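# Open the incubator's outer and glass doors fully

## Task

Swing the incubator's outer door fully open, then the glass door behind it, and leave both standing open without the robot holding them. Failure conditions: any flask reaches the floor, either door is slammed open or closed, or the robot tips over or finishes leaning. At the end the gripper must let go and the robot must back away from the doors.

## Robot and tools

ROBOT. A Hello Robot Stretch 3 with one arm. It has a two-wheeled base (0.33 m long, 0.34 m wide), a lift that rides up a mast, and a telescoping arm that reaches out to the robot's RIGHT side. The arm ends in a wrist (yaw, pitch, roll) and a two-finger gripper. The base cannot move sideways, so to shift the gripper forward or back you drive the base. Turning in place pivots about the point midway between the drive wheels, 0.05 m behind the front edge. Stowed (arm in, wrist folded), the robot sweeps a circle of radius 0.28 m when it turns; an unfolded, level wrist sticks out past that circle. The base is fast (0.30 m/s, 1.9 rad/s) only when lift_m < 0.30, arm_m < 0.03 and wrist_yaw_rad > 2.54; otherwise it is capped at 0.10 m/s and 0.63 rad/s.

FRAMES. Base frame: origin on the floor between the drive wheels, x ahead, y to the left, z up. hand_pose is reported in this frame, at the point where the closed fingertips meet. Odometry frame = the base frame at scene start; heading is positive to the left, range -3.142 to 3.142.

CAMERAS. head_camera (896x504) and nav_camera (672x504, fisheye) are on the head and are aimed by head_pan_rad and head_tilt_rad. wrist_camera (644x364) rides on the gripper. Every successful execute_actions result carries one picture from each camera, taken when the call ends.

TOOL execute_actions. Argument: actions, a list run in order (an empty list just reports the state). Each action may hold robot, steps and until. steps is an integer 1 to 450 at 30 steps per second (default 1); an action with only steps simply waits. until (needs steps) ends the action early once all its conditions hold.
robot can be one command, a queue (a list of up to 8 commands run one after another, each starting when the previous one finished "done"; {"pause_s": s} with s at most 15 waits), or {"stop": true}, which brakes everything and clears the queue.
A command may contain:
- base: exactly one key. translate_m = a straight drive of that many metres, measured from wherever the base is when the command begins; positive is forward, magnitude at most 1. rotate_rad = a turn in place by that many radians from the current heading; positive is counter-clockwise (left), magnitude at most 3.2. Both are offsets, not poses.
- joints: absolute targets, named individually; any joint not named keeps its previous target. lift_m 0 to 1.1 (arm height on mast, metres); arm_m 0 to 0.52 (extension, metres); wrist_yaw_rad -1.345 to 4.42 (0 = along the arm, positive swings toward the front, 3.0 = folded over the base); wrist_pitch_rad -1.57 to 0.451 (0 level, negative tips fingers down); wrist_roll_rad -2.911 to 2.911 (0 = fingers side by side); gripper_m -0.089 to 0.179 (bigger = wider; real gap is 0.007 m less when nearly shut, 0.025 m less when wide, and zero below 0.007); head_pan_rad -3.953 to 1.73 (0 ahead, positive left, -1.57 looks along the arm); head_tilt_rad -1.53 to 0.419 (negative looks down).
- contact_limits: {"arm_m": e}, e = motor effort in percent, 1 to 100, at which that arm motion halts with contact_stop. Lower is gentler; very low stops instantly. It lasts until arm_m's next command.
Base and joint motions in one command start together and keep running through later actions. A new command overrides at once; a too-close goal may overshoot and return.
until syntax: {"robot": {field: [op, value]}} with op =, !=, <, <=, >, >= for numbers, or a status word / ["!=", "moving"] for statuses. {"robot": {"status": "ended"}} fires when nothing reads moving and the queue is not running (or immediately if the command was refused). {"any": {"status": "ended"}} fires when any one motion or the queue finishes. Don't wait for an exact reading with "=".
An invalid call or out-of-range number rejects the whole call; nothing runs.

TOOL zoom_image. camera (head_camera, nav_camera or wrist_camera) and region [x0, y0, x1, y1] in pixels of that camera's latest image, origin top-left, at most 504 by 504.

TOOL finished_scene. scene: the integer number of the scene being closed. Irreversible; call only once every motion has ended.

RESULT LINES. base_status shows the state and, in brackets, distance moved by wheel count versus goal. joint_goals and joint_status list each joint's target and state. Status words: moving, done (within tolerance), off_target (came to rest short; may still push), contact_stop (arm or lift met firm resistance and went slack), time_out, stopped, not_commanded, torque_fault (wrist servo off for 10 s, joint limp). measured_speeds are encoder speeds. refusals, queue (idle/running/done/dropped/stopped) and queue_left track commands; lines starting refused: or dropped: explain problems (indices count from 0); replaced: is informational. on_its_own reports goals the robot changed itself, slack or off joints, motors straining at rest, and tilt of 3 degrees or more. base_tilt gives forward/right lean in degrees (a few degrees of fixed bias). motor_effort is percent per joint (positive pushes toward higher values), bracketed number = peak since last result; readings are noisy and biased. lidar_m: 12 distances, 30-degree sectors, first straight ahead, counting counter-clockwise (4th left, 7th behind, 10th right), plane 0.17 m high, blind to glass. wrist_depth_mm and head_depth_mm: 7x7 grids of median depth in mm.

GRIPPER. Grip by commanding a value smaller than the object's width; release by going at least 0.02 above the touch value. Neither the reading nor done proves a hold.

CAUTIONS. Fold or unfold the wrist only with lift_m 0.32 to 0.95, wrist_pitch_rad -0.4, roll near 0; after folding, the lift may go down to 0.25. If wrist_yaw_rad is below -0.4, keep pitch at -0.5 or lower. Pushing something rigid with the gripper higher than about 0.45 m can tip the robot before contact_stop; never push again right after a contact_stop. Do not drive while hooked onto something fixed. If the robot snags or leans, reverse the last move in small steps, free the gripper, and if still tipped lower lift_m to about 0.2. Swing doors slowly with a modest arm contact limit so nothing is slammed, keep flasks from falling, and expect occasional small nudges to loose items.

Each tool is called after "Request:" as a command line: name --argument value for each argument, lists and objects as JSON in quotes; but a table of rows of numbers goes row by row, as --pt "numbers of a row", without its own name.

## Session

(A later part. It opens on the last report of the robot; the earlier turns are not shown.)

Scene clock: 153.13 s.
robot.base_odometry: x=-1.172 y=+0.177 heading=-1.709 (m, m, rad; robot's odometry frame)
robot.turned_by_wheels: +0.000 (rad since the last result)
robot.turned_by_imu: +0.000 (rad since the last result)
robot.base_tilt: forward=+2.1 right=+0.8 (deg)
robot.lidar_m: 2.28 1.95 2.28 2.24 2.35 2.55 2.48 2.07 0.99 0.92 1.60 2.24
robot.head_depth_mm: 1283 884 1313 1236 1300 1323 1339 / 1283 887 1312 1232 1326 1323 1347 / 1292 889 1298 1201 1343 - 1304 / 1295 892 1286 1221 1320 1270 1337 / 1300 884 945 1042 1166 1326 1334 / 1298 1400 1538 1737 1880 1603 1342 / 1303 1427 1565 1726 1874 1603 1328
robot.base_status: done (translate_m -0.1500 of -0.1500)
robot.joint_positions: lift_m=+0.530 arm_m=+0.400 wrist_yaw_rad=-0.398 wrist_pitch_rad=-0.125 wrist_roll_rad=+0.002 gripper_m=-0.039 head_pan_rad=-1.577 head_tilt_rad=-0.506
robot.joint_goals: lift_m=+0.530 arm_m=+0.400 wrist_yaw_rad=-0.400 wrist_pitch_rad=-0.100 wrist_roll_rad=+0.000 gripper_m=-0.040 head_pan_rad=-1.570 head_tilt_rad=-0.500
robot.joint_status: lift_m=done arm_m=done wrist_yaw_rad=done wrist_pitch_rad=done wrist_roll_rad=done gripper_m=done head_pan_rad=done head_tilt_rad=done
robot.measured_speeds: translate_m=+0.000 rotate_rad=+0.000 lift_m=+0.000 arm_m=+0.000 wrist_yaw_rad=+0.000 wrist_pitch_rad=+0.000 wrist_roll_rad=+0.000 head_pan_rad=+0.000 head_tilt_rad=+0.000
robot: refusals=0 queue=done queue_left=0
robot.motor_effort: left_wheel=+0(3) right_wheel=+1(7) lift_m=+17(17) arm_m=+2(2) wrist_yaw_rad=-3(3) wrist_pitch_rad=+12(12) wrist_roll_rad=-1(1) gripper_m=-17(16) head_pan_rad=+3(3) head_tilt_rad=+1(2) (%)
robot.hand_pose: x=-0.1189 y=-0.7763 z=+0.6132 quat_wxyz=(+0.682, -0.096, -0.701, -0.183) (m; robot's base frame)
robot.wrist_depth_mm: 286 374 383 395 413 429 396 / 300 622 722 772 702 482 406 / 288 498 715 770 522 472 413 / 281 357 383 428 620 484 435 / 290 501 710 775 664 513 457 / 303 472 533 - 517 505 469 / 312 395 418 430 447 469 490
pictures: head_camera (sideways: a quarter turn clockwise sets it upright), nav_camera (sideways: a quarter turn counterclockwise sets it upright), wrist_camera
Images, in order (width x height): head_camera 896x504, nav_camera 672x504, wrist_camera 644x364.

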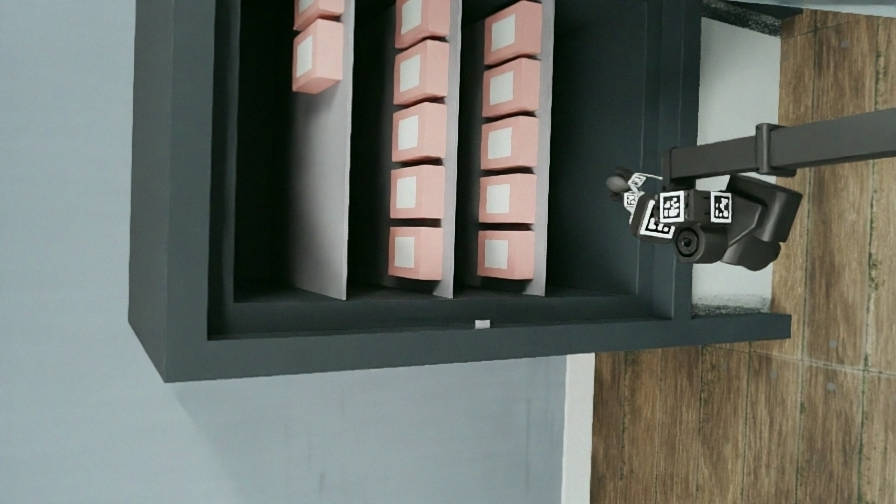

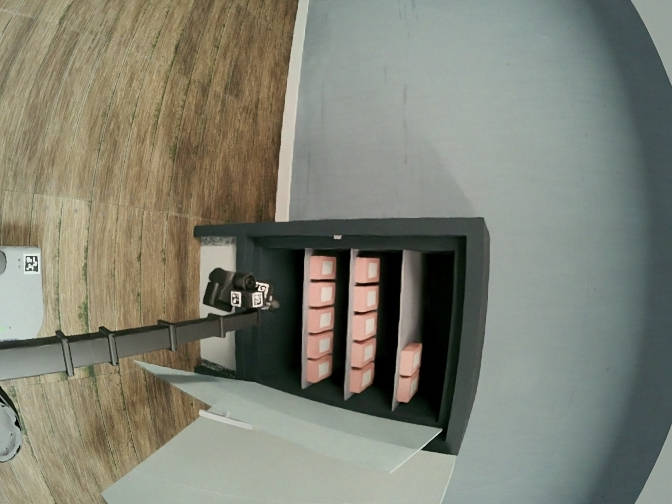

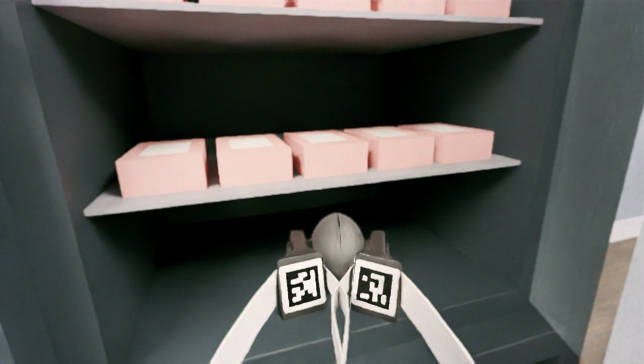

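Door swings freely. Continue.

Request:
execute_actions --actions '[{"robot":{"base":{"translate_m":-0.16},"joints":{"head_pan_rad":-2.0,"arm_m":0.33}},"steps":200,"until":{"robot":{"status":"ended"}}},{"steps":30}]'

Scene clock: 157.00 s.
robot.base_odometry: x=-1.149 y=+0.336 heading=-1.709 (m, m, rad; robot's odometry frame)
robot.turned_by_wheels: +0.000 (rad since the last result)
robot.turned_by_imu: +0.000 (rad since the last result)
robot.base_tilt: forward=+2.1 right=+0.8 (deg)
robot.lidar_m: 2.44 2.10 2.28 2.25 2.36 2.38 2.32 2.07 0.96 0.95 0.95 2.24
robot.head_depth_mm: 1574 672 663 710 765 831 909 / 1510 712 732 787 858 939 1241 / 1451 775 808 884 968 1071 1334 / 1396 876 921 1015 1128 1268 1300 / 1346 909 1027 1139 1267 1367 1365 / 1290 884 1267 1181 1308 1244 - / 1252 858 1262 1121 1265 1201 1293
robot.base_status: done (translate_m -0.1600 of -0.1600)
robot.joint_positions: lift_m=+0.530 arm_m=+0.330 wrist_yaw_rad=-0.399 wrist_pitch_rad=-0.125 wrist_roll_rad=+0.002 gripper_m=-0.039 head_pan_rad=-1.993 head_tilt_rad=-0.506
robot.joint_goals: lift_m=+0.530 arm_m=+0.330 wrist_yaw_rad=-0.400 wrist_pitch_rad=-0.100 wrist_roll_rad=+0.000 gripper_m=-0.040 head_pan_rad=-2.000 head_tilt_rad=-0.500
robot.joint_status: lift_m=done arm_m=done wrist_yaw_rad=done wrist_pitch_rad=done wrist_roll_rad=done gripper_m=done head_pan_rad=done head_tilt_rad=done
robot.measured_speeds: translate_m=+0.000 rotate_rad=+0.000 lift_m=+0.000 arm_m=+0.000 wrist_yaw_rad=+0.000 wrist_pitch_rad=+0.000 wrist_roll_rad=+0.000 head_pan_rad=+0.000 head_tilt_rad=+0.000
robot: refusals=0 queue=done queue_left=0
robot.motor_effort: left_wheel=+0(3) right_wheel=+0(7) lift_m=+17(18) arm_m=-2(0) wrist_yaw_rad=-1(2) wrist_pitch_rad=+12(12) wrist_roll_rad=-2(2) gripper_m=-17(16) head_pan_rad=-3(25) head_tilt_rad=+2(2) (%)
robot.hand_pose: x=-0.1190 y=-0.7068 z=+0.6132 quat_wxyz=(+0.682, -0.096, -0.701, -0.183) (m; robot's base frame)
robot.wrist_depth_mm: 357 375 406 436 421 375 291 / 655 714 768 771 435 386 298 / 601 726 770 542 449 368 305 / 378 409 457 683 476 383 311 / 581 719 718 767 498 393 320 / 516 531 523 - 487 405 327 / 420 426 442 469 482 417 338
pictures: head_camera (sideways: a quarter turn clockwise sets it upright), nav_camera (sideways: a quarter turn counterclockwise sets it upright), wrist_camera
Images, in order (width x height): head_camera 896x504, nav_camera 672x504, wrist_camera 644x364.

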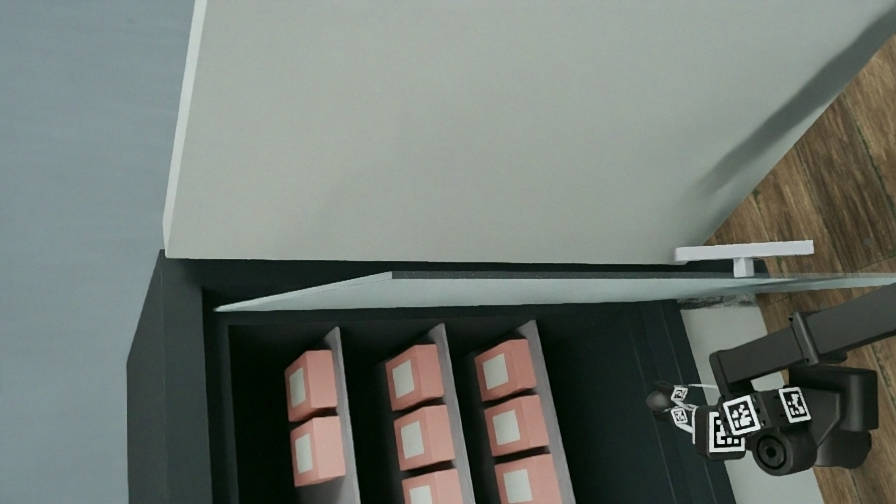

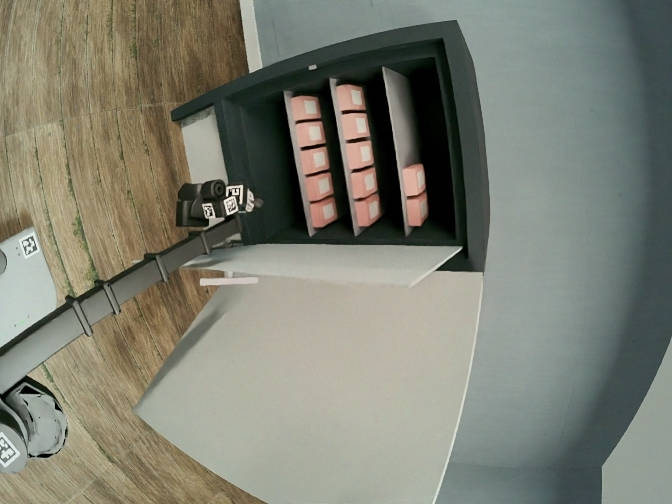

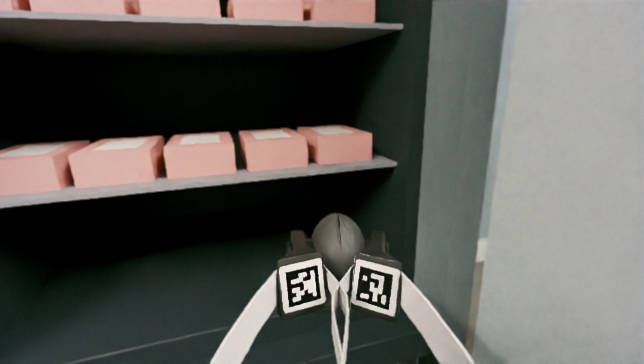

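Request:
execute_actions --actions '[{"robot":{"base":{"translate_m":-0.12},"joints":{"arm_m":0.28}},"steps":200,"until":{"robot":{"status":"ended"}}},{"steps":30}]'

Scene clock: 160.73 s.
robot.base_odometry: x=-1.133 y=+0.455 heading=-1.709 (m, m, rad; robot's odometry frame)
robot.turned_by_wheels: +0.000 (rad since the last result)
robot.turned_by_imu: +0.000 (rad since the last result)
robot.base_tilt: forward=+2.1 right=+0.7 (deg)
robot.lidar_m: 2.24 2.22 2.31 2.25 2.37 2.26 2.20 2.06 0.93 0.93 0.99 2.22
robot.head_depth_mm: 1570 1681 533 572 616 669 732 / 1506 1582 586 633 688 753 830 / 1448 654 650 707 776 839 970 / 1385 710 729 804 891 1010 1304 / 1347 783 833 922 1067 1240 1391 / 1293 871 952 1081 1228 1249 - / 1252 851 1163 1143 1258 1197 1300
robot.base_status: done (translate_m -0.1200 of -0.1200)
robot.joint_positions: lift_m=+0.530 arm_m=+0.280 wrist_yaw_rad=-0.400 wrist_pitch_rad=-0.124 wrist_roll_rad=+0.002 gripper_m=-0.039 head_pan_rad=-1.993 head_tilt_rad=-0.506
robot.joint_goals: lift_m=+0.530 arm_m=+0.280 wrist_yaw_rad=-0.400 wrist_pitch_rad=-0.100 wrist_roll_rad=+0.000 gripper_m=-0.040 head_pan_rad=-2.000 head_tilt_rad=-0.500
robot.joint_status: lift_m=done arm_m=done wrist_yaw_rad=done wrist_pitch_rad=done wrist_roll_rad=done gripper_m=done head_pan_rad=done head_tilt_rad=done
robot.measured_speeds: translate_m=+0.000 rotate_rad=+0.000 lift_m=+0.000 arm_m=+0.000 wrist_yaw_rad=+0.000 wrist_pitch_rad=+0.000 wrist_roll_rad=+0.000 head_pan_rad=+0.000 head_tilt_rad=+0.000
robot: refusals=0 queue=done queue_left=0
robot.motor_effort: left_wheel=+0(5) right_wheel=+0(19) lift_m=+17(17) arm_m=-1(2) wrist_yaw_rad=-1(2) wrist_pitch_rad=+12(12) wrist_roll_rad=-1(1) gripper_m=-16(16) head_pan_rad=-3(3) head_tilt_rad=+2(1) (%)
robot.hand_pose: x=-0.1192 y=-0.6567 z=+0.6132 quat_wxyz=(+0.682, -0.097, -0.701, -0.183) (m; robot's base frame)
robot.wrist_depth_mm: 384 413 445 419 324 259 217 / 717 746 811 436 334 268 222 / 709 753 727 457 346 274 227 / 421 469 866 484 359 280 232 / 714 731 720 535 368 290 237 / 543 537 529 - 362 301 245 / 430 449 473 492 424 310 250
pictures: head_camera (sideways: a quarter turn clockwise sets it upright), nav_camera (sideways: a quarter turn counterclockwise sets it upright), wrist_camera
Images, in order (width x height): head_camera 896x504, nav_camera 672x504, wrist_camera 644x364.

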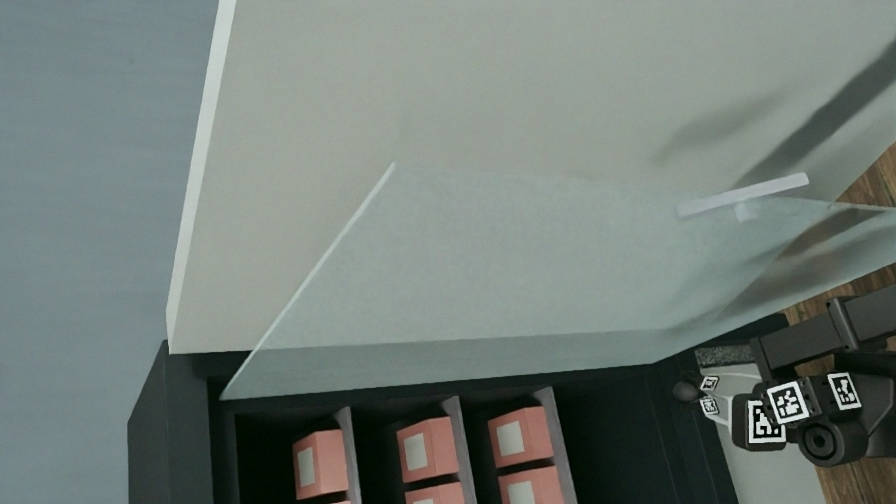

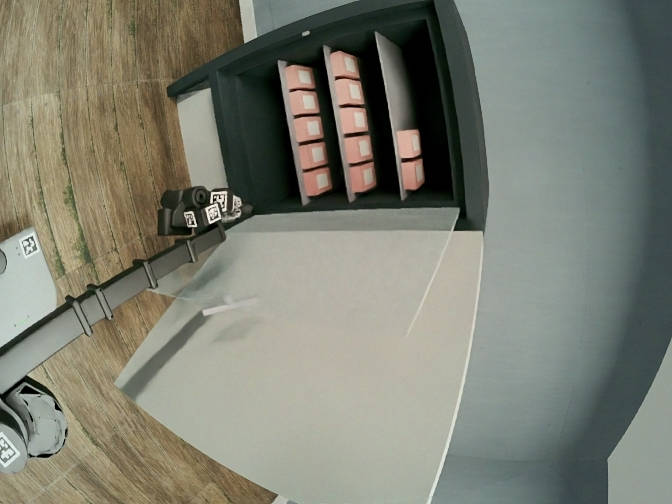

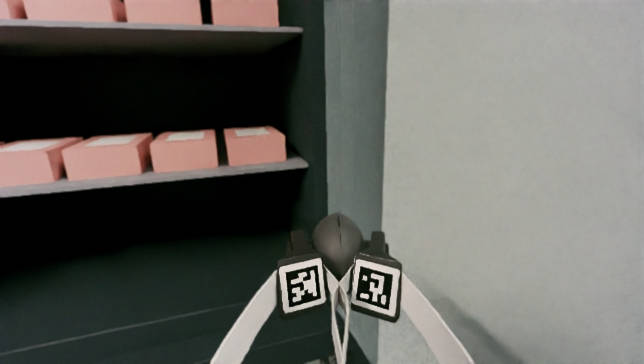

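Request:
execute_actions --actions '[{"robot":[{"joints":{"arm_m":0.16,"wrist_yaw_rad":0.0}},{"base":{"translate_m":-0.13}}],"steps":300,"until":{"robot":{"status":"ended"}}},{"steps":30}]'

Scene clock: 166.37 s.
robot.base_odometry: x=-1.115 y=+0.583 heading=-1.709 (m, m, rad; robot's odometry frame)
robot.turned_by_wheels: +0.000 (rad since the last result)
robot.turned_by_imu: -0.001 (rad since the last result)
robot.base_tilt: forward=+2.1 right=+0.8 (deg)
robot.lidar_m: 2.34 2.35 2.32 2.26 2.37 2.12 2.07 2.06 1.55 0.90 0.99 2.23
robot.head_depth_mm: 1571 1710 397 421 453 491 536 / 1503 1630 430 466 506 554 613 / 1445 1539 478 521 571 632 714 / 1387 1449 536 590 658 741 848 / 1331 639 611 682 773 873 980 / 1288 684 710 810 939 1137 1325 / 1242 782 859 979 1144 1192 1294
robot.base_status: done (translate_m -0.1300 of -0.1300)
robot.joint_positions: lift_m=+0.530 arm_m=+0.160 wrist_yaw_rad=-0.001 wrist_pitch_rad=-0.124 wrist_roll_rad=+0.002 gripper_m=-0.039 head_pan_rad=-1.993 head_tilt_rad=-0.506
robot.joint_goals: lift_m=+0.530 arm_m=+0.160 wrist_yaw_rad=+0.000 wrist_pitch_rad=-0.100 wrist_roll_rad=+0.000 gripper_m=-0.040 head_pan_rad=-2.000 head_tilt_rad=-0.500
robot.joint_status: lift_m=done arm_m=done wrist_yaw_rad=done wrist_pitch_rad=done wrist_roll_rad=done gripper_m=done head_pan_rad=done head_tilt_rad=done
robot.measured_speeds: translate_m=+0.000 rotate_rad=+0.000 lift_m=+0.000 arm_m=+0.000 wrist_yaw_rad=+0.000 wrist_pitch_rad=+0.000 wrist_roll_rad=+0.000 head_pan_rad=+0.000 head_tilt_rad=+0.000
robot: refusals=0 queue=done queue_left=0
robot.motor_effort: left_wheel=+0(3) right_wheel=+0(6) lift_m=+17(17) arm_m=-2(3) wrist_yaw_rad=+0(1) wrist_pitch_rad=+12(12) wrist_roll_rad=-1(1) gripper_m=-16(17) head_pan_rad=-3(3) head_tilt_rad=+2(2) (%)
robot.hand_pose: x=-0.0217 y=-0.5565 z=+0.6132 quat_wxyz=(+0.705, +0.044, -0.706, -0.045) (m; robot's base frame)
robot.wrist_depth_mm: 558 586 582 579 444 288 215 / 578 742 995 946 464 292 220 / 582 647 625 615 476 297 223 / 612 788 - - 505 303 226 / 629 696 713 771 465 309 229 / 645 615 610 - 429 317 233 / 908 715 683 662 590 321 236
pictures: head_camera (sideways: a quarter turn clockwise sets it upright), nav_camera (sideways: a quarter turn counterclockwise sets it upright), wrist_camera
Images, in order (width x height): head_camera 896x504, nav_camera 672x504, wrist_camera 644x364.

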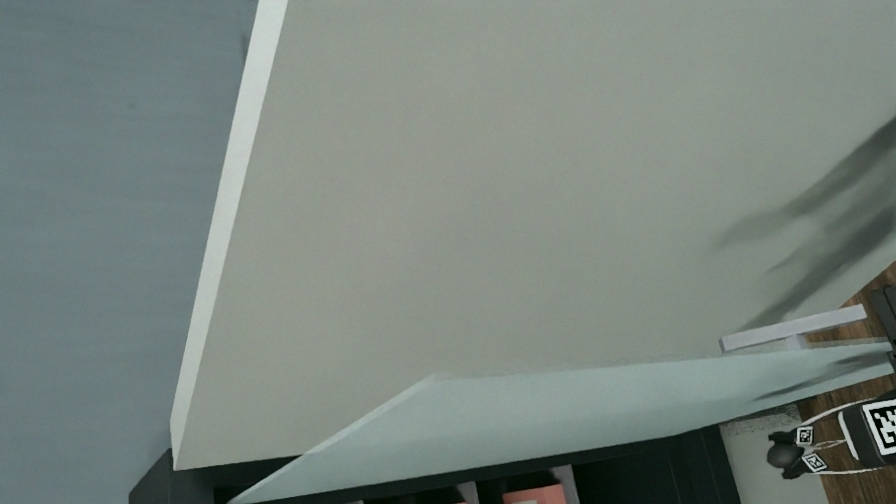

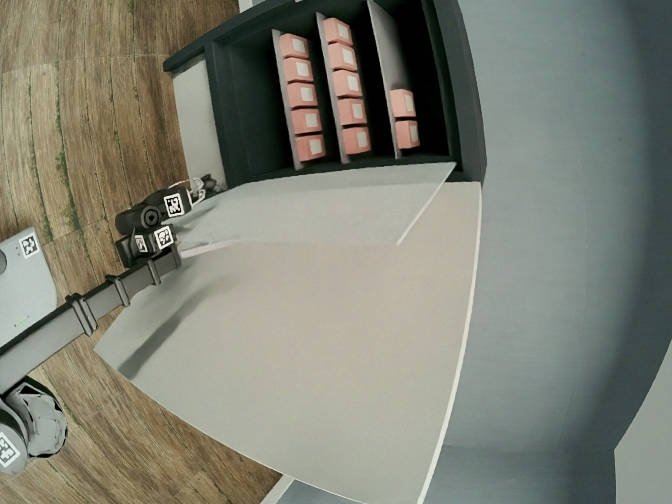

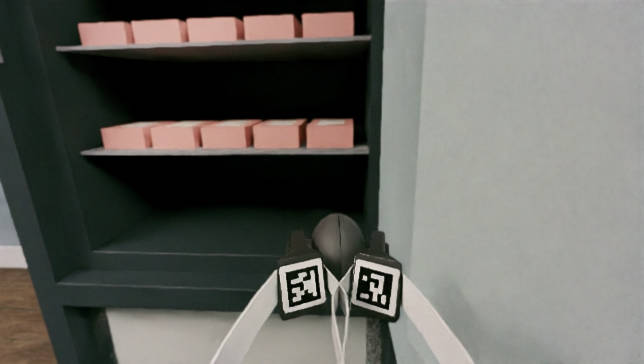

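Request:
execute_actions --actions '[{"robot":[{"joints":{"arm_m":0.24}},{"base":{"translate_m":-0.1}}],"steps":300,"until":{"robot":{"status":"ended"}}},{"steps":20}]'

Scene clock: 168.23 s.
robot.base_odometry: x=-1.115 y=+0.583 heading=-1.709 (m, m, rad; robot's odometry frame)
robot.turned_by_wheels: +0.000 (rad since the last result)
robot.turned_by_imu: -0.049 (rad since the last result)
robot.base_tilt: forward=+2.1 right=+0.7 (deg)
robot.lidar_m: 2.70 2.35 2.35 2.26 2.35 2.14 2.06 2.13 1.56 0.90 0.98 2.11
robot.head_depth_mm: 1637 1796 379 399 430 468 513 / 1546 1687 411 438 476 523 579 / 1480 1602 445 485 532 593 666 / 1409 1517 495 544 603 682 772 / 1354 1413 555 620 700 782 922 / 1305 642 633 719 830 982 1338 / 1253 709 742 857 1030 1172 1297
robot.base_status: done (translate_m -0.1300 of -0.1300)
robot.joint_positions: lift_m=+0.530 arm_m=+0.196 wrist_yaw_rad=+0.000 wrist_pitch_rad=-0.122 wrist_roll_rad=+0.002 gripper_m=-0.039 head_pan_rad=-1.994 head_tilt_rad=-0.504
robot.joint_goals: lift_m=+0.530 arm_m=+0.196 wrist_yaw_rad=+0.000 wrist_pitch_rad=-0.100 wrist_roll_rad=+0.000 gripper_m=-0.040 head_pan_rad=-2.000 head_tilt_rad=-0.500
robot.joint_status: lift_m=done arm_m=contact_stop wrist_yaw_rad=done wrist_pitch_rad=done wrist_roll_rad=done gripper_m=done head_pan_rad=done head_tilt_rad=done
robot.measured_speeds: translate_m=+0.001 rotate_rad=+0.000 lift_m=+0.000 arm_m=+0.000 wrist_yaw_rad=+0.000 wrist_pitch_rad=+0.000 wrist_roll_rad=+0.000 head_pan_rad=+0.000 head_tilt_rad=+0.000
robot: refusals=0 queue=dropped queue_left=0
robot.on_its_own: arm_m is slack since a contact_stop, until your next command for it (your +0.240 is given up)
robot.motor_effort: left_wheel=-3(19) right_wheel=-4(56) lift_m=+18(30) arm_m=+0(21) wrist_yaw_rad=-1(2) wrist_pitch_rad=+10(12) wrist_roll_rad=-1(1) gripper_m=-16(16) head_pan_rad=-2(3) head_tilt_rad=+0(2) (%)
robot.hand_pose: x=-0.0216 y=-0.5920 z=+0.6138 quat_wxyz=(+0.705, +0.043, -0.706, -0.043) (m; robot's base frame)
robot.wrist_depth_mm: 540 532 529 500 329 228 175 / 632 865 928 896 340 233 177 / 593 633 603 586 350 237 180 / 620 861 - 996 361 243 183 / 633 722 727 761 358 248 186 / 606 597 591 - 337 253 189 / 616 636 637 614 429 258 192
pictures: head_camera (sideways: a quarter turn clockwise sets it upright), nav_camera (sideways: a quarter turn counterclockwise sets it upright), wrist_camera
dropped: robot: command 0 of its queue: arm_m: contact_stop
Images, in order (width x height): head_camera 896x504, nav_camera 672x504, wrist_camera 644x364.

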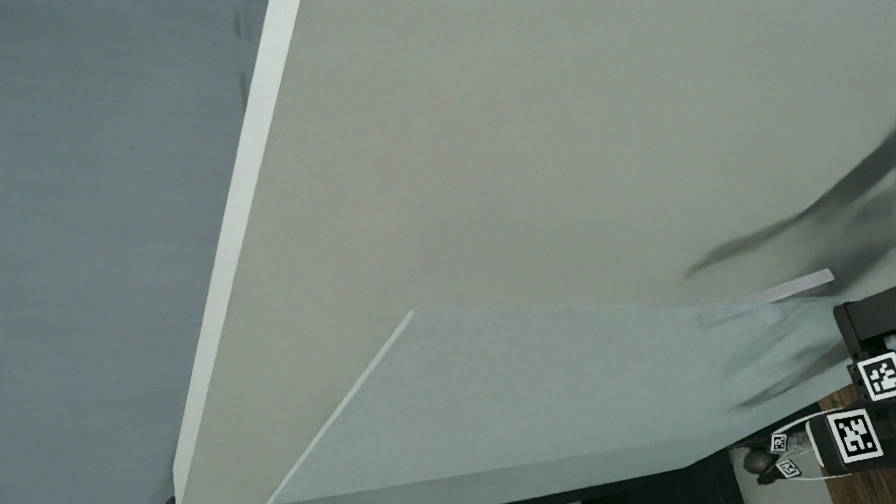

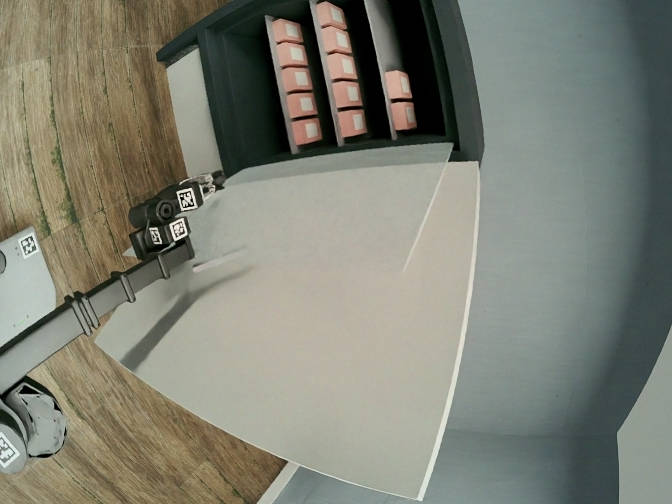

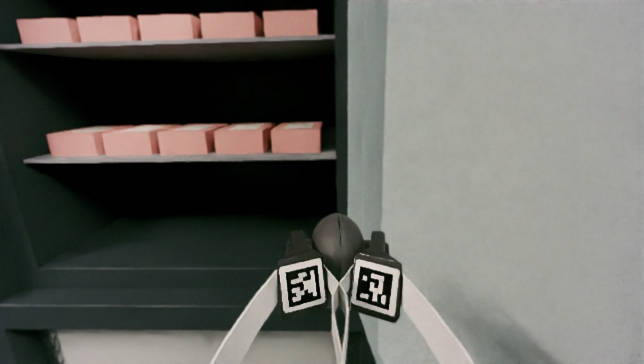

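Request:
execute_actions --actions '[{"robot":[{"base":{"translate_m":0.1}},{"joints":{"arm_m":0.0}}],"steps":300,"until":{"robot":{"status":"ended"}}},{"steps":30}]'

Scene clock: 174.07 s.
robot.base_odometry: x=-1.129 y=+0.484 heading=-1.709 (m, m, rad; robot's odometry frame)
robot.turned_by_wheels: +0.000 (rad since the last result)
robot.turned_by_imu: -0.001 (rad since the last result)
robot.base_tilt: forward=+2.1 right=+0.7 (deg)
robot.lidar_m: 2.60 2.26 2.34 2.26 2.34 2.24 2.17 2.15 1.56 0.91 0.98 2.11
robot.head_depth_mm: 1629 1752 474 510 550 598 655 / 1559 1653 519 561 610 668 742 / 1482 1548 570 620 682 746 856 / 1414 658 633 696 776 874 1010 / 1359 685 712 794 896 1029 1301 / 1299 761 812 925 1072 1205 1332 / 1256 836 934 1047 1241 1185 1297
robot.base_status: done (translate_m +0.1000 of +0.1000)
robot.joint_positions: lift_m=+0.530 arm_m=+0.002 wrist_yaw_rad=+0.000 wrist_pitch_rad=-0.122 wrist_roll_rad=+0.002 gripper_m=-0.039 head_pan_rad=-1.994 head_tilt_rad=-0.504
robot.joint_goals: lift_m=+0.530 arm_m=+0.000 wrist_yaw_rad=+0.000 wrist_pitch_rad=-0.100 wrist_roll_rad=+0.000 gripper_m=-0.040 head_pan_rad=-2.000 head_tilt_rad=-0.500
robot.joint_status: lift_m=done arm_m=done wrist_yaw_rad=done wrist_pitch_rad=done wrist_roll_rad=done gripper_m=done head_pan_rad=done head_tilt_rad=done
robot.measured_speeds: translate_m=+0.000 rotate_rad=+0.000 lift_m=+0.000 arm_m=+0.000 wrist_yaw_rad=+0.000 wrist_pitch_rad=+0.000 wrist_roll_rad=+0.000 head_pan_rad=+0.000 head_tilt_rad=+0.000
robot: refusals=0 queue=done queue_left=0
robot.motor_effort: left_wheel=-1(4) right_wheel=-1(8) lift_m=+20(19) arm_m=-2(2) wrist_yaw_rad=-1(1) wrist_pitch_rad=+11(11) wrist_roll_rad=-1(1) gripper_m=-16(16) head_pan_rad=-3(3) head_tilt_rad=+1(1) (%)
robot.hand_pose: x=-0.0216 y=-0.3983 z=+0.6138 quat_wxyz=(+0.705, +0.043, -0.706, -0.043) (m; robot's base frame)
robot.wrist_depth_mm: - 704 - - 601 417 317 / - 693 - - 621 424 324 / - 740 805 759 642 433 327 / - 757 - - 666 442 334 / - 766 783 767 662 449 338 / - 831 817 - 616 456 343 / 982 871 867 852 832 470 350
pictures: head_camera (sideways: a quarter turn clockwise sets it upright), nav_camera (sideways: a quarter turn counterclockwise sets it upright), wrist_camera
Images, in order (width x height): head_camera 896x504, nav_camera 672x504, wrist_camera 644x364.

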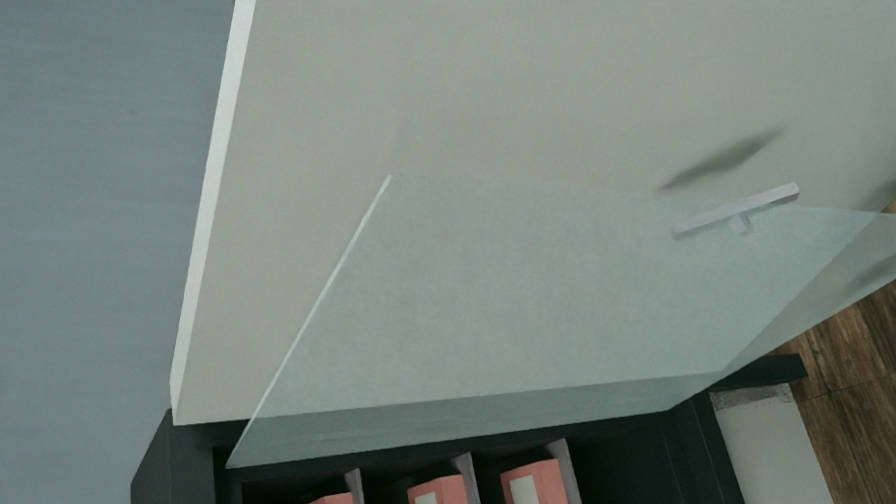

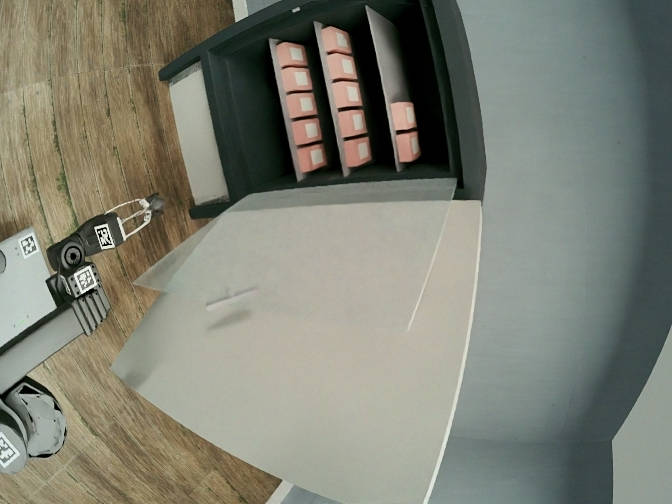

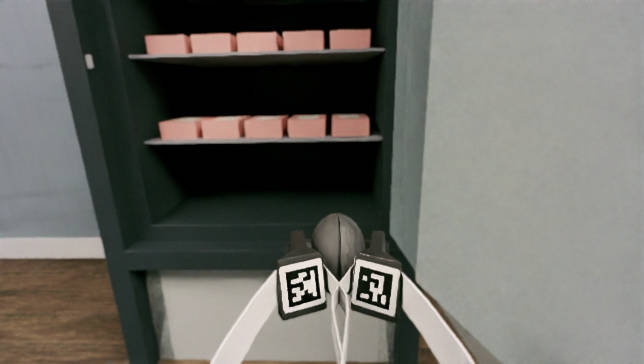

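Request:
execute_actions --actions '[{"robot":[{"joints":{"arm_m":0.2}},{"base":{"translate_m":-0.1}}],"steps":300,"until":{"robot":{"status":"ended"}}},{"steps":10}]'

Scene clock: 179.70 s.
robot.base_odometry: x=-1.115 y=+0.583 heading=-1.709 (m, m, rad; robot's odometry frame)
robot.turned_by_wheels: +0.000 (rad since the last result)
robot.turned_by_imu: -0.001 (rad since the last result)
robot.base_tilt: forward=+2.1 right=+0.7 (deg)
robot.lidar_m: 2.70 2.35 2.35 2.26 2.34 2.14 2.06 2.14 1.56 0.90 0.98 2.12
robot.head_depth_mm: 1632 1788 379 398 430 469 513 / 1551 1694 410 437 476 523 579 / 1482 1597 445 485 533 591 665 / 1422 1512 495 544 606 682 768 / 1355 1412 554 619 699 795 918 / 1296 642 634 718 828 985 1338 / 1253 707 739 857 1029 1168 1306
robot.base_status: done (translate_m -0.1000 of -0.1000)
robot.joint_positions: lift_m=+0.530 arm_m=+0.200 wrist_yaw_rad=+0.000 wrist_pitch_rad=-0.122 wrist_roll_rad=+0.002 gripper_m=-0.039 head_pan_rad=-1.994 head_tilt_rad=-0.504
robot.joint_goals: lift_m=+0.530 arm_m=+0.200 wrist_yaw_rad=+0.000 wrist_pitch_rad=-0.100 wrist_roll_rad=+0.000 gripper_m=-0.040 head_pan_rad=-2.000 head_tilt_rad=-0.500
robot.joint_status: lift_m=done arm_m=done wrist_yaw_rad=done wrist_pitch_rad=done wrist_roll_rad=done gripper_m=done head_pan_rad=done head_tilt_rad=done
robot.measured_speeds: translate_m=+0.000 rotate_rad=+0.000 lift_m=+0.000 arm_m=+0.000 wrist_yaw_rad=+0.000 wrist_pitch_rad=+0.000 wrist_roll_rad=+0.000 head_pan_rad=+0.000 head_tilt_rad=+0.000
robot: refusals=0 queue=done queue_left=0
robot.motor_effort: left_wheel=-1(3) right_wheel=+0(8) lift_m=+19(19) arm_m=+3(3) wrist_yaw_rad=+0(1) wrist_pitch_rad=+11(10) wrist_roll_rad=-1(1) gripper_m=-16(17) head_pan_rad=-3(3) head_tilt_rad=+1(1) (%)
robot.hand_pose: x=-0.0216 y=-0.5961 z=+0.6138 quat_wxyz=(+0.705, +0.043, -0.706, -0.043) (m; robot's base frame)
robot.wrist_depth_mm: 537 529 529 498 328 226 174 / 632 853 936 930 338 231 177 / 597 620 603 570 348 236 179 / 611 858 - 975 356 240 181 / 630 727 722 773 355 246 185 / 590 586 584 - 334 252 187 / 619 625 627 614 426 256 191
pictures: head_camera (sideways: a quarter turn clockwise sets it upright), nav_camera (sideways: a quarter turn counterclockwise sets it upright), wrist_camera
Images, in order (width x height): head_camera 896x504, nav_camera 672x504, wrist_camera 644x364.

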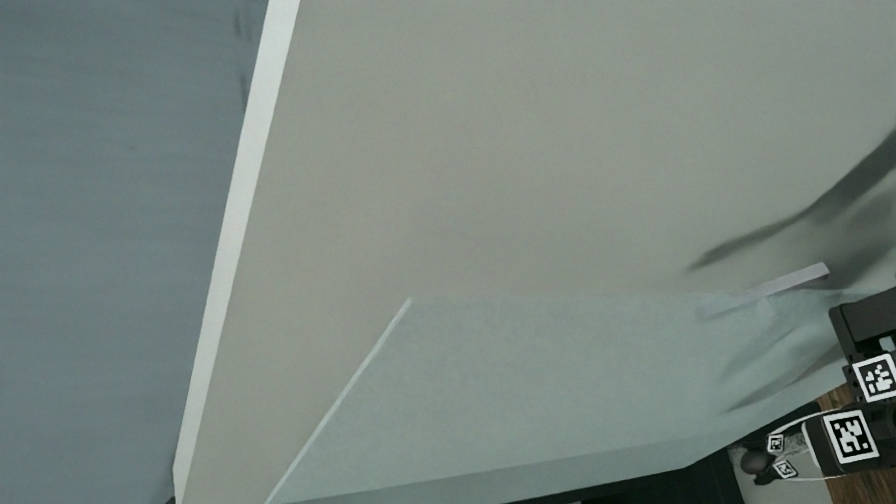

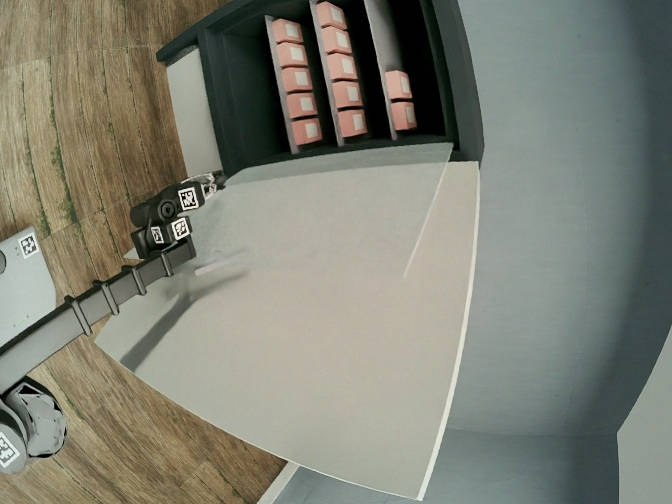

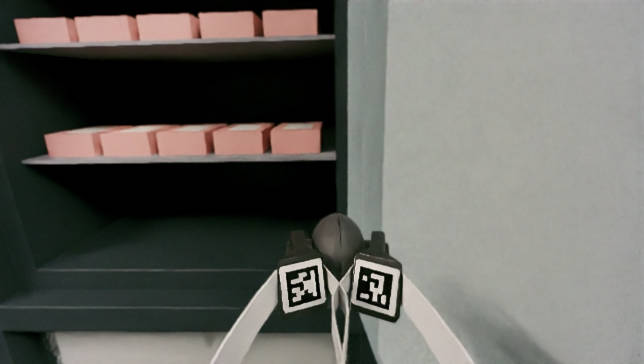

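No resistance yet; push a bit more.

Request:
execute_actions --actions '[{"robot":{"base":{"translate_m":-0.05}},"steps":100,"until":{"robot":{"status":"ended"}}},{"steps":10}]'

Scene clock: 181.97 s.
robot.base_odometry: x=-1.108 y=+0.633 heading=-1.709 (m, m, rad; robot's odometry frame)
robot.turned_by_wheels: +0.000 (rad since the last result)
robot.turned_by_imu: +0.000 (rad since the last result)
robot.base_tilt: forward=+2.1 right=+0.8 (deg)
robot.lidar_m: 2.75 2.40 2.35 2.26 2.34 2.09 2.01 2.08 1.56 0.90 0.98 2.11
robot.head_depth_mm: 1626 1797 335 342 370 402 441 / 1550 1706 359 377 410 449 498 / 1483 1618 389 417 460 509 573 / 1420 1513 425 468 521 587 673 / 1359 1433 478 534 602 689 752 / 1297 1364 545 617 713 844 985 / 1247 637 635 738 878 1079 1290
robot.base_status: done (translate_m -0.0500 of -0.0500)
robot.joint_positions: lift_m=+0.530 arm_m=+0.200 wrist_yaw_rad=+0.000 wrist_pitch_rad=-0.122 wrist_roll_rad=+0.002 gripper_m=-0.039 head_pan_rad=-1.994 head_tilt_rad=-0.504
robot.joint_goals: lift_m=+0.530 arm_m=+0.200 wrist_yaw_rad=+0.000 wrist_pitch_rad=-0.100 wrist_roll_rad=+0.000 gripper_m=-0.040 head_pan_rad=-2.000 head_tilt_rad=-0.500
robot.joint_status: lift_m=done arm_m=done wrist_yaw_rad=done wrist_pitch_rad=done wrist_roll_rad=done gripper_m=done head_pan_rad=done head_tilt_rad=done
robot.measured_speeds: translate_m=+0.000 rotate_rad=+0.000 lift_m=+0.000 arm_m=+0.000 wrist_yaw_rad=+0.000 wrist_pitch_rad=+0.000 wrist_roll_rad=+0.000 head_pan_rad=+0.000 head_tilt_rad=+0.000
robot: refusals=0 queue=done queue_left=0
robot.motor_effort: left_wheel=+0(4) right_wheel=+1(7) lift_m=+20(19) arm_m=+3(3) wrist_yaw_rad=-1(0) wrist_pitch_rad=+11(11) wrist_roll_rad=-1(1) gripper_m=-16(16) head_pan_rad=-3(2) head_tilt_rad=+1(1) (%)
robot.hand_pose: x=-0.0216 y=-0.5961 z=+0.6138 quat_wxyz=(+0.705, +0.043, -0.706, -0.043) (m; robot's base frame)
robot.wrist_depth_mm: 541 529 525 457 248 172 132 / 677 927 913 477 255 175 134 / 631 626 600 503 263 179 136 / 675 935 987 518 270 183 138 / 671 734 717 556 270 186 140 / 594 594 582 - 254 191 143 / 638 644 623 547 322 195 144
pictures: head_camera (sideways: a quarter turn clockwise sets it upright), nav_camera (sideways: a quarter turn counterclockwise sets it upright), wrist_camera
Images, in order (width x height): head_camera 896x504, nav_camera 672x504, wrist_camera 644x364.

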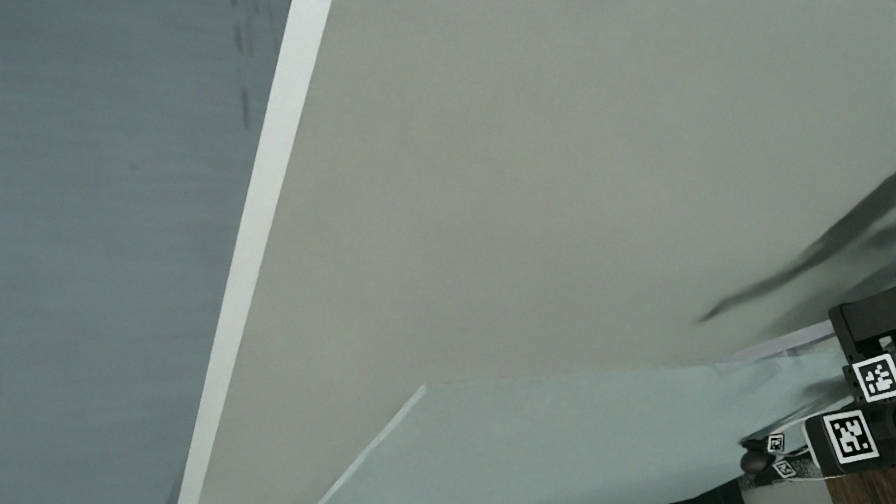

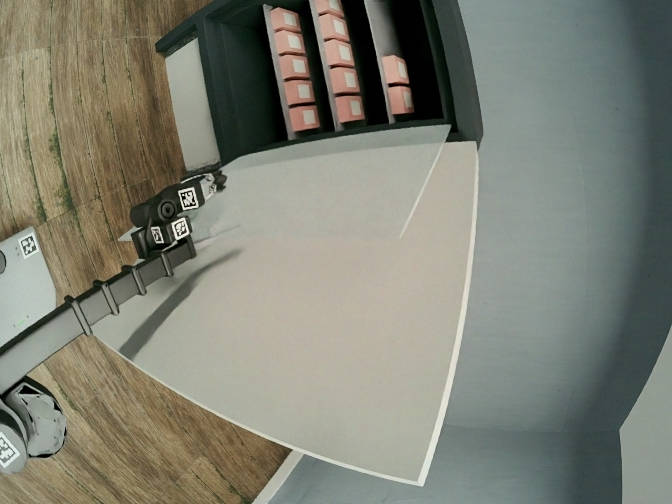

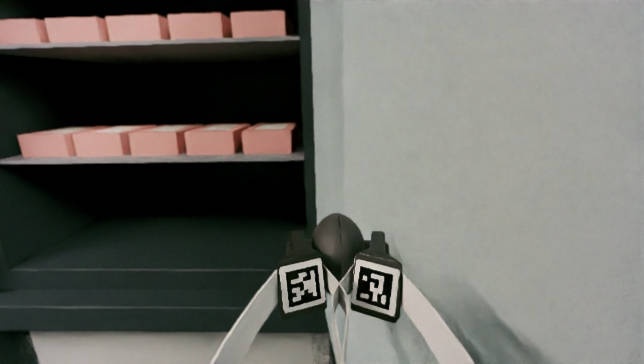

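Request:
execute_actions --actions '[{"robot":{"base":{"translate_m":-0.07}},"steps":100,"until":{"robot":{"status":"ended"}}},{"steps":10}]'

Scene clock: 184.50 s.
robot.base_odometry: x=-1.099 y=+0.702 heading=-1.709 (m, m, rad; robot's odometry frame)
robot.turned_by_wheels: +0.000 (rad since the last result)
robot.turned_by_imu: +0.075 (rad since the last result)
robot.base_tilt: forward=+2.1 right=+0.7 (deg)
robot.lidar_m: 2.46 2.98 2.31 2.26 2.40 2.00 1.95 2.00 1.53 0.90 1.00 2.29
robot.head_depth_mm: 1531 1683 324 296 315 341 371 / 1477 1624 322 325 353 386 425 / 1427 1548 348 366 401 444 497 / 1371 1478 385 418 463 522 597 / 1329 1418 435 486 549 634 725 / 1280 1346 511 582 677 791 944 / 1233 643 618 724 878 1128 1293
robot.base_status: done (translate_m -0.0700 of -0.0700)
robot.joint_positions: lift_m=+0.530 arm_m=+0.199 wrist_yaw_rad=+0.042 wrist_pitch_rad=-0.125 wrist_roll_rad=+0.001 gripper_m=-0.039 head_pan_rad=-1.994 head_tilt_rad=-0.504
robot.joint_goals: lift_m=+0.530 arm_m=+0.200 wrist_yaw_rad=+0.050 wrist_pitch_rad=-0.100 wrist_roll_rad=+0.000 gripper_m=-0.040 head_pan_rad=-2.000 head_tilt_rad=-0.500
robot.joint_status: lift_m=done arm_m=done wrist_yaw_rad=done wrist_pitch_rad=done wrist_roll_rad=done gripper_m=done head_pan_rad=done head_tilt_rad=done
robot.measured_speeds: translate_m=+0.000 rotate_rad=+0.000 lift_m=+0.000 arm_m=+0.000 wrist_yaw_rad=+0.060 wrist_pitch_rad=+0.000 wrist_roll_rad=+0.000 head_pan_rad=+0.000 head_tilt_rad=+0.000
robot: refusals=0 queue=done queue_left=0
robot.on_its_own: wrist_yaw_rad is held at +0.050, not at your +0.000, by its stall guard, which is still easing
robot.motor_effort: left_wheel=-2(19) right_wheel=-1(78) lift_m=+20(20) arm_m=+8(8) wrist_yaw_rad=-1(78) wrist_pitch_rad=+12(13) wrist_roll_rad=-1(1) gripper_m=-18(22) head_pan_rad=-2(2) head_tilt_rad=+1(1) (%)
robot.hand_pose: x=-0.0109 y=-0.5949 z=+0.6128 quat_wxyz=(+0.706, +0.059, -0.705, -0.030) (m; robot's base frame)
robot.wrist_depth_mm: 591 581 565 507 274 175 128 / 633 808 971 834 282 177 130 / 624 641 622 582 287 181 131 / 642 867 - 901 297 182 133 / 654 724 719 712 291 186 134 / 650 615 610 - 264 189 136 / 733 699 662 639 353 192 137
pictures: head_camera (sideways: a quarter turn clockwise sets it upright), nav_camera (sideways: a quarter turn counterclockwise sets it upright), wrist_camera
Images, in order (width x height): head_camera 896x504, nav_camera 672x504, wrist_camera 644x364.

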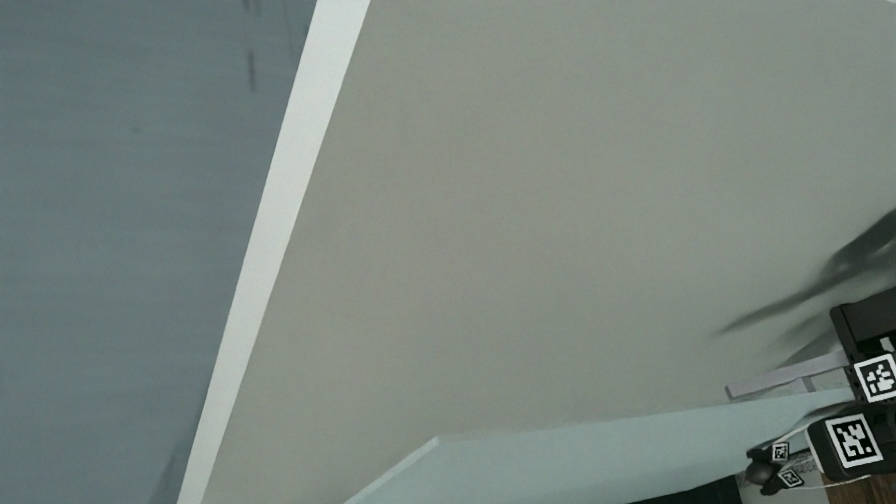

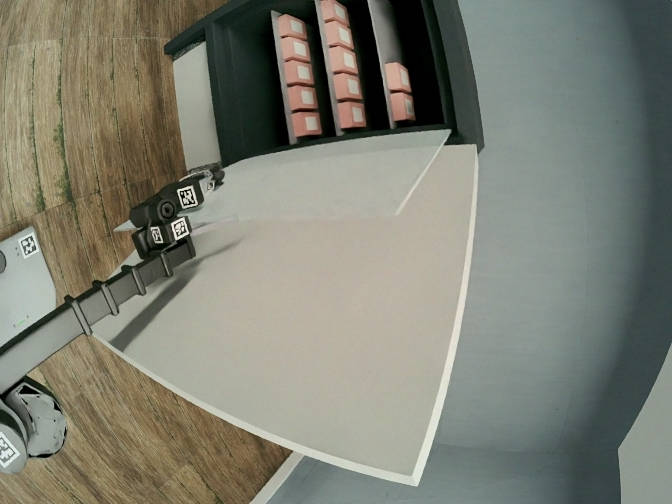

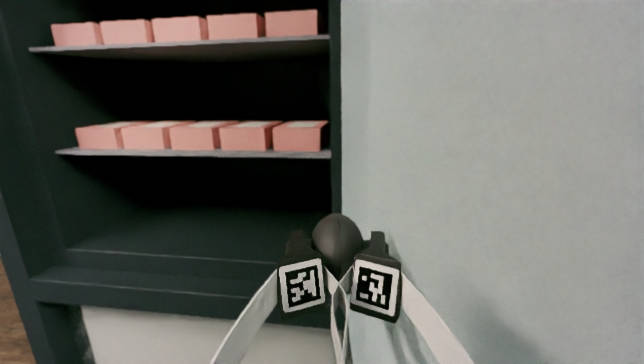

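Request:
execute_actions --actions '[{"robot":[{"base":{"translate_m":0.1}},{"joints":{"arm_m":0.0,"wrist_yaw_rad":0}},{"base":{"translate_m":0.1}}],"steps":300,"until":{"robot":{"status":"ended"}}},{"steps":20}]'

Scene clock: 192.10 s.
robot.base_odometry: x=-1.126 y=+0.504 heading=-1.709 (m, m, rad; robot's odometry frame)
robot.turned_by_wheels: +0.000 (rad since the last result)
robot.turned_by_imu: -0.096 (rad since the last result)
robot.base_tilt: forward=+2.1 right=+0.8 (deg)
robot.lidar_m: 2.62 2.27 2.34 2.26 2.33 2.24 2.14 2.20 1.57 0.90 0.97 2.07
robot.head_depth_mm: 1666 1811 446 479 517 563 619 / 1576 1693 484 524 570 628 696 / 1491 1590 532 579 636 708 796 / 1439 1494 588 647 720 779 934 / 1367 652 658 732 826 953 1270 / 1312 717 747 844 973 1183 1335 / 1259 788 874 986 1131 1196 1300
robot.base_status: done (translate_m +0.1000 of +0.1000)
robot.joint_positions: lift_m=+0.530 arm_m=+0.002 wrist_yaw_rad=+0.001 wrist_pitch_rad=-0.123 wrist_roll_rad=+0.001 gripper_m=-0.039 head_pan_rad=-1.994 head_tilt_rad=-0.504
robot.joint_goals: lift_m=+0.530 arm_m=+0.000 wrist_yaw_rad=+0.000 wrist_pitch_rad=-0.100 wrist_roll_rad=+0.000 gripper_m=-0.040 head_pan_rad=-2.000 head_tilt_rad=-0.500
robot.joint_status: lift_m=done arm_m=done wrist_yaw_rad=done wrist_pitch_rad=done wrist_roll_rad=done gripper_m=done head_pan_rad=done head_tilt_rad=done
robot.measured_speeds: translate_m=+0.000 rotate_rad=+0.000 lift_m=+0.000 arm_m=+0.000 wrist_yaw_rad=+0.000 wrist_pitch_rad=+0.000 wrist_roll_rad=+0.000 head_pan_rad=+0.000 head_tilt_rad=+0.000
robot: refusals=0 queue=done queue_left=0
robot.motor_effort: left_wheel=+0(4) right_wheel=-2(18) lift_m=+21(20) arm_m=-2(9) wrist_yaw_rad=-1(18) wrist_pitch_rad=+11(12) wrist_roll_rad=+0(0) gripper_m=-17(17) head_pan_rad=-3(3) head_tilt_rad=+1(1) (%)
robot.hand_pose: x=-0.0213 y=-0.3982 z=+0.6134 quat_wxyz=(+0.706, +0.044, -0.706, -0.044) (m; robot's base frame)
robot.wrist_depth_mm: 653 716 - - 543 378 291 / 683 758 - - 556 389 294 / - 760 790 777 572 392 300 / - 799 - - 595 399 306 / - 766 768 778 594 411 311 / - 806 811 - 560 419 316 / 984 848 861 864 839 427 320
pictures: head_camera (sideways: a quarter turn clockwise sets it upright), nav_camera (sideways: a quarter turn counterclockwise sets it upright), wrist_camera
Images, in order (width x height): head_camera 896x504, nav_camera 672x504, wrist_camera 644x364.

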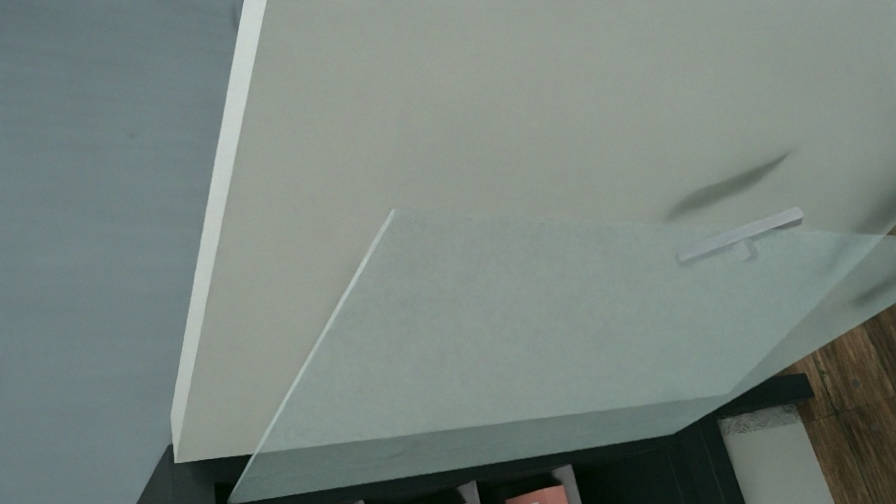

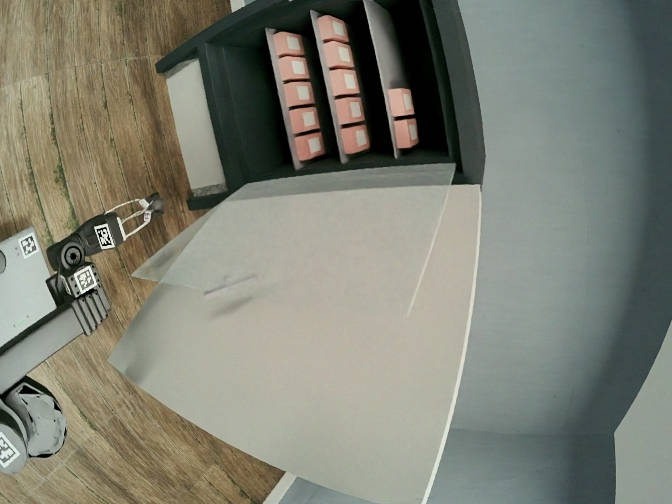

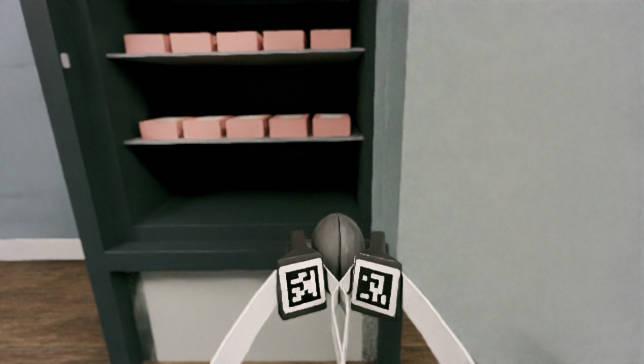

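Same position as before after a hard push: it's at its stop.

Request:
finished_scene --scene 2

The scene is finished: the task was done.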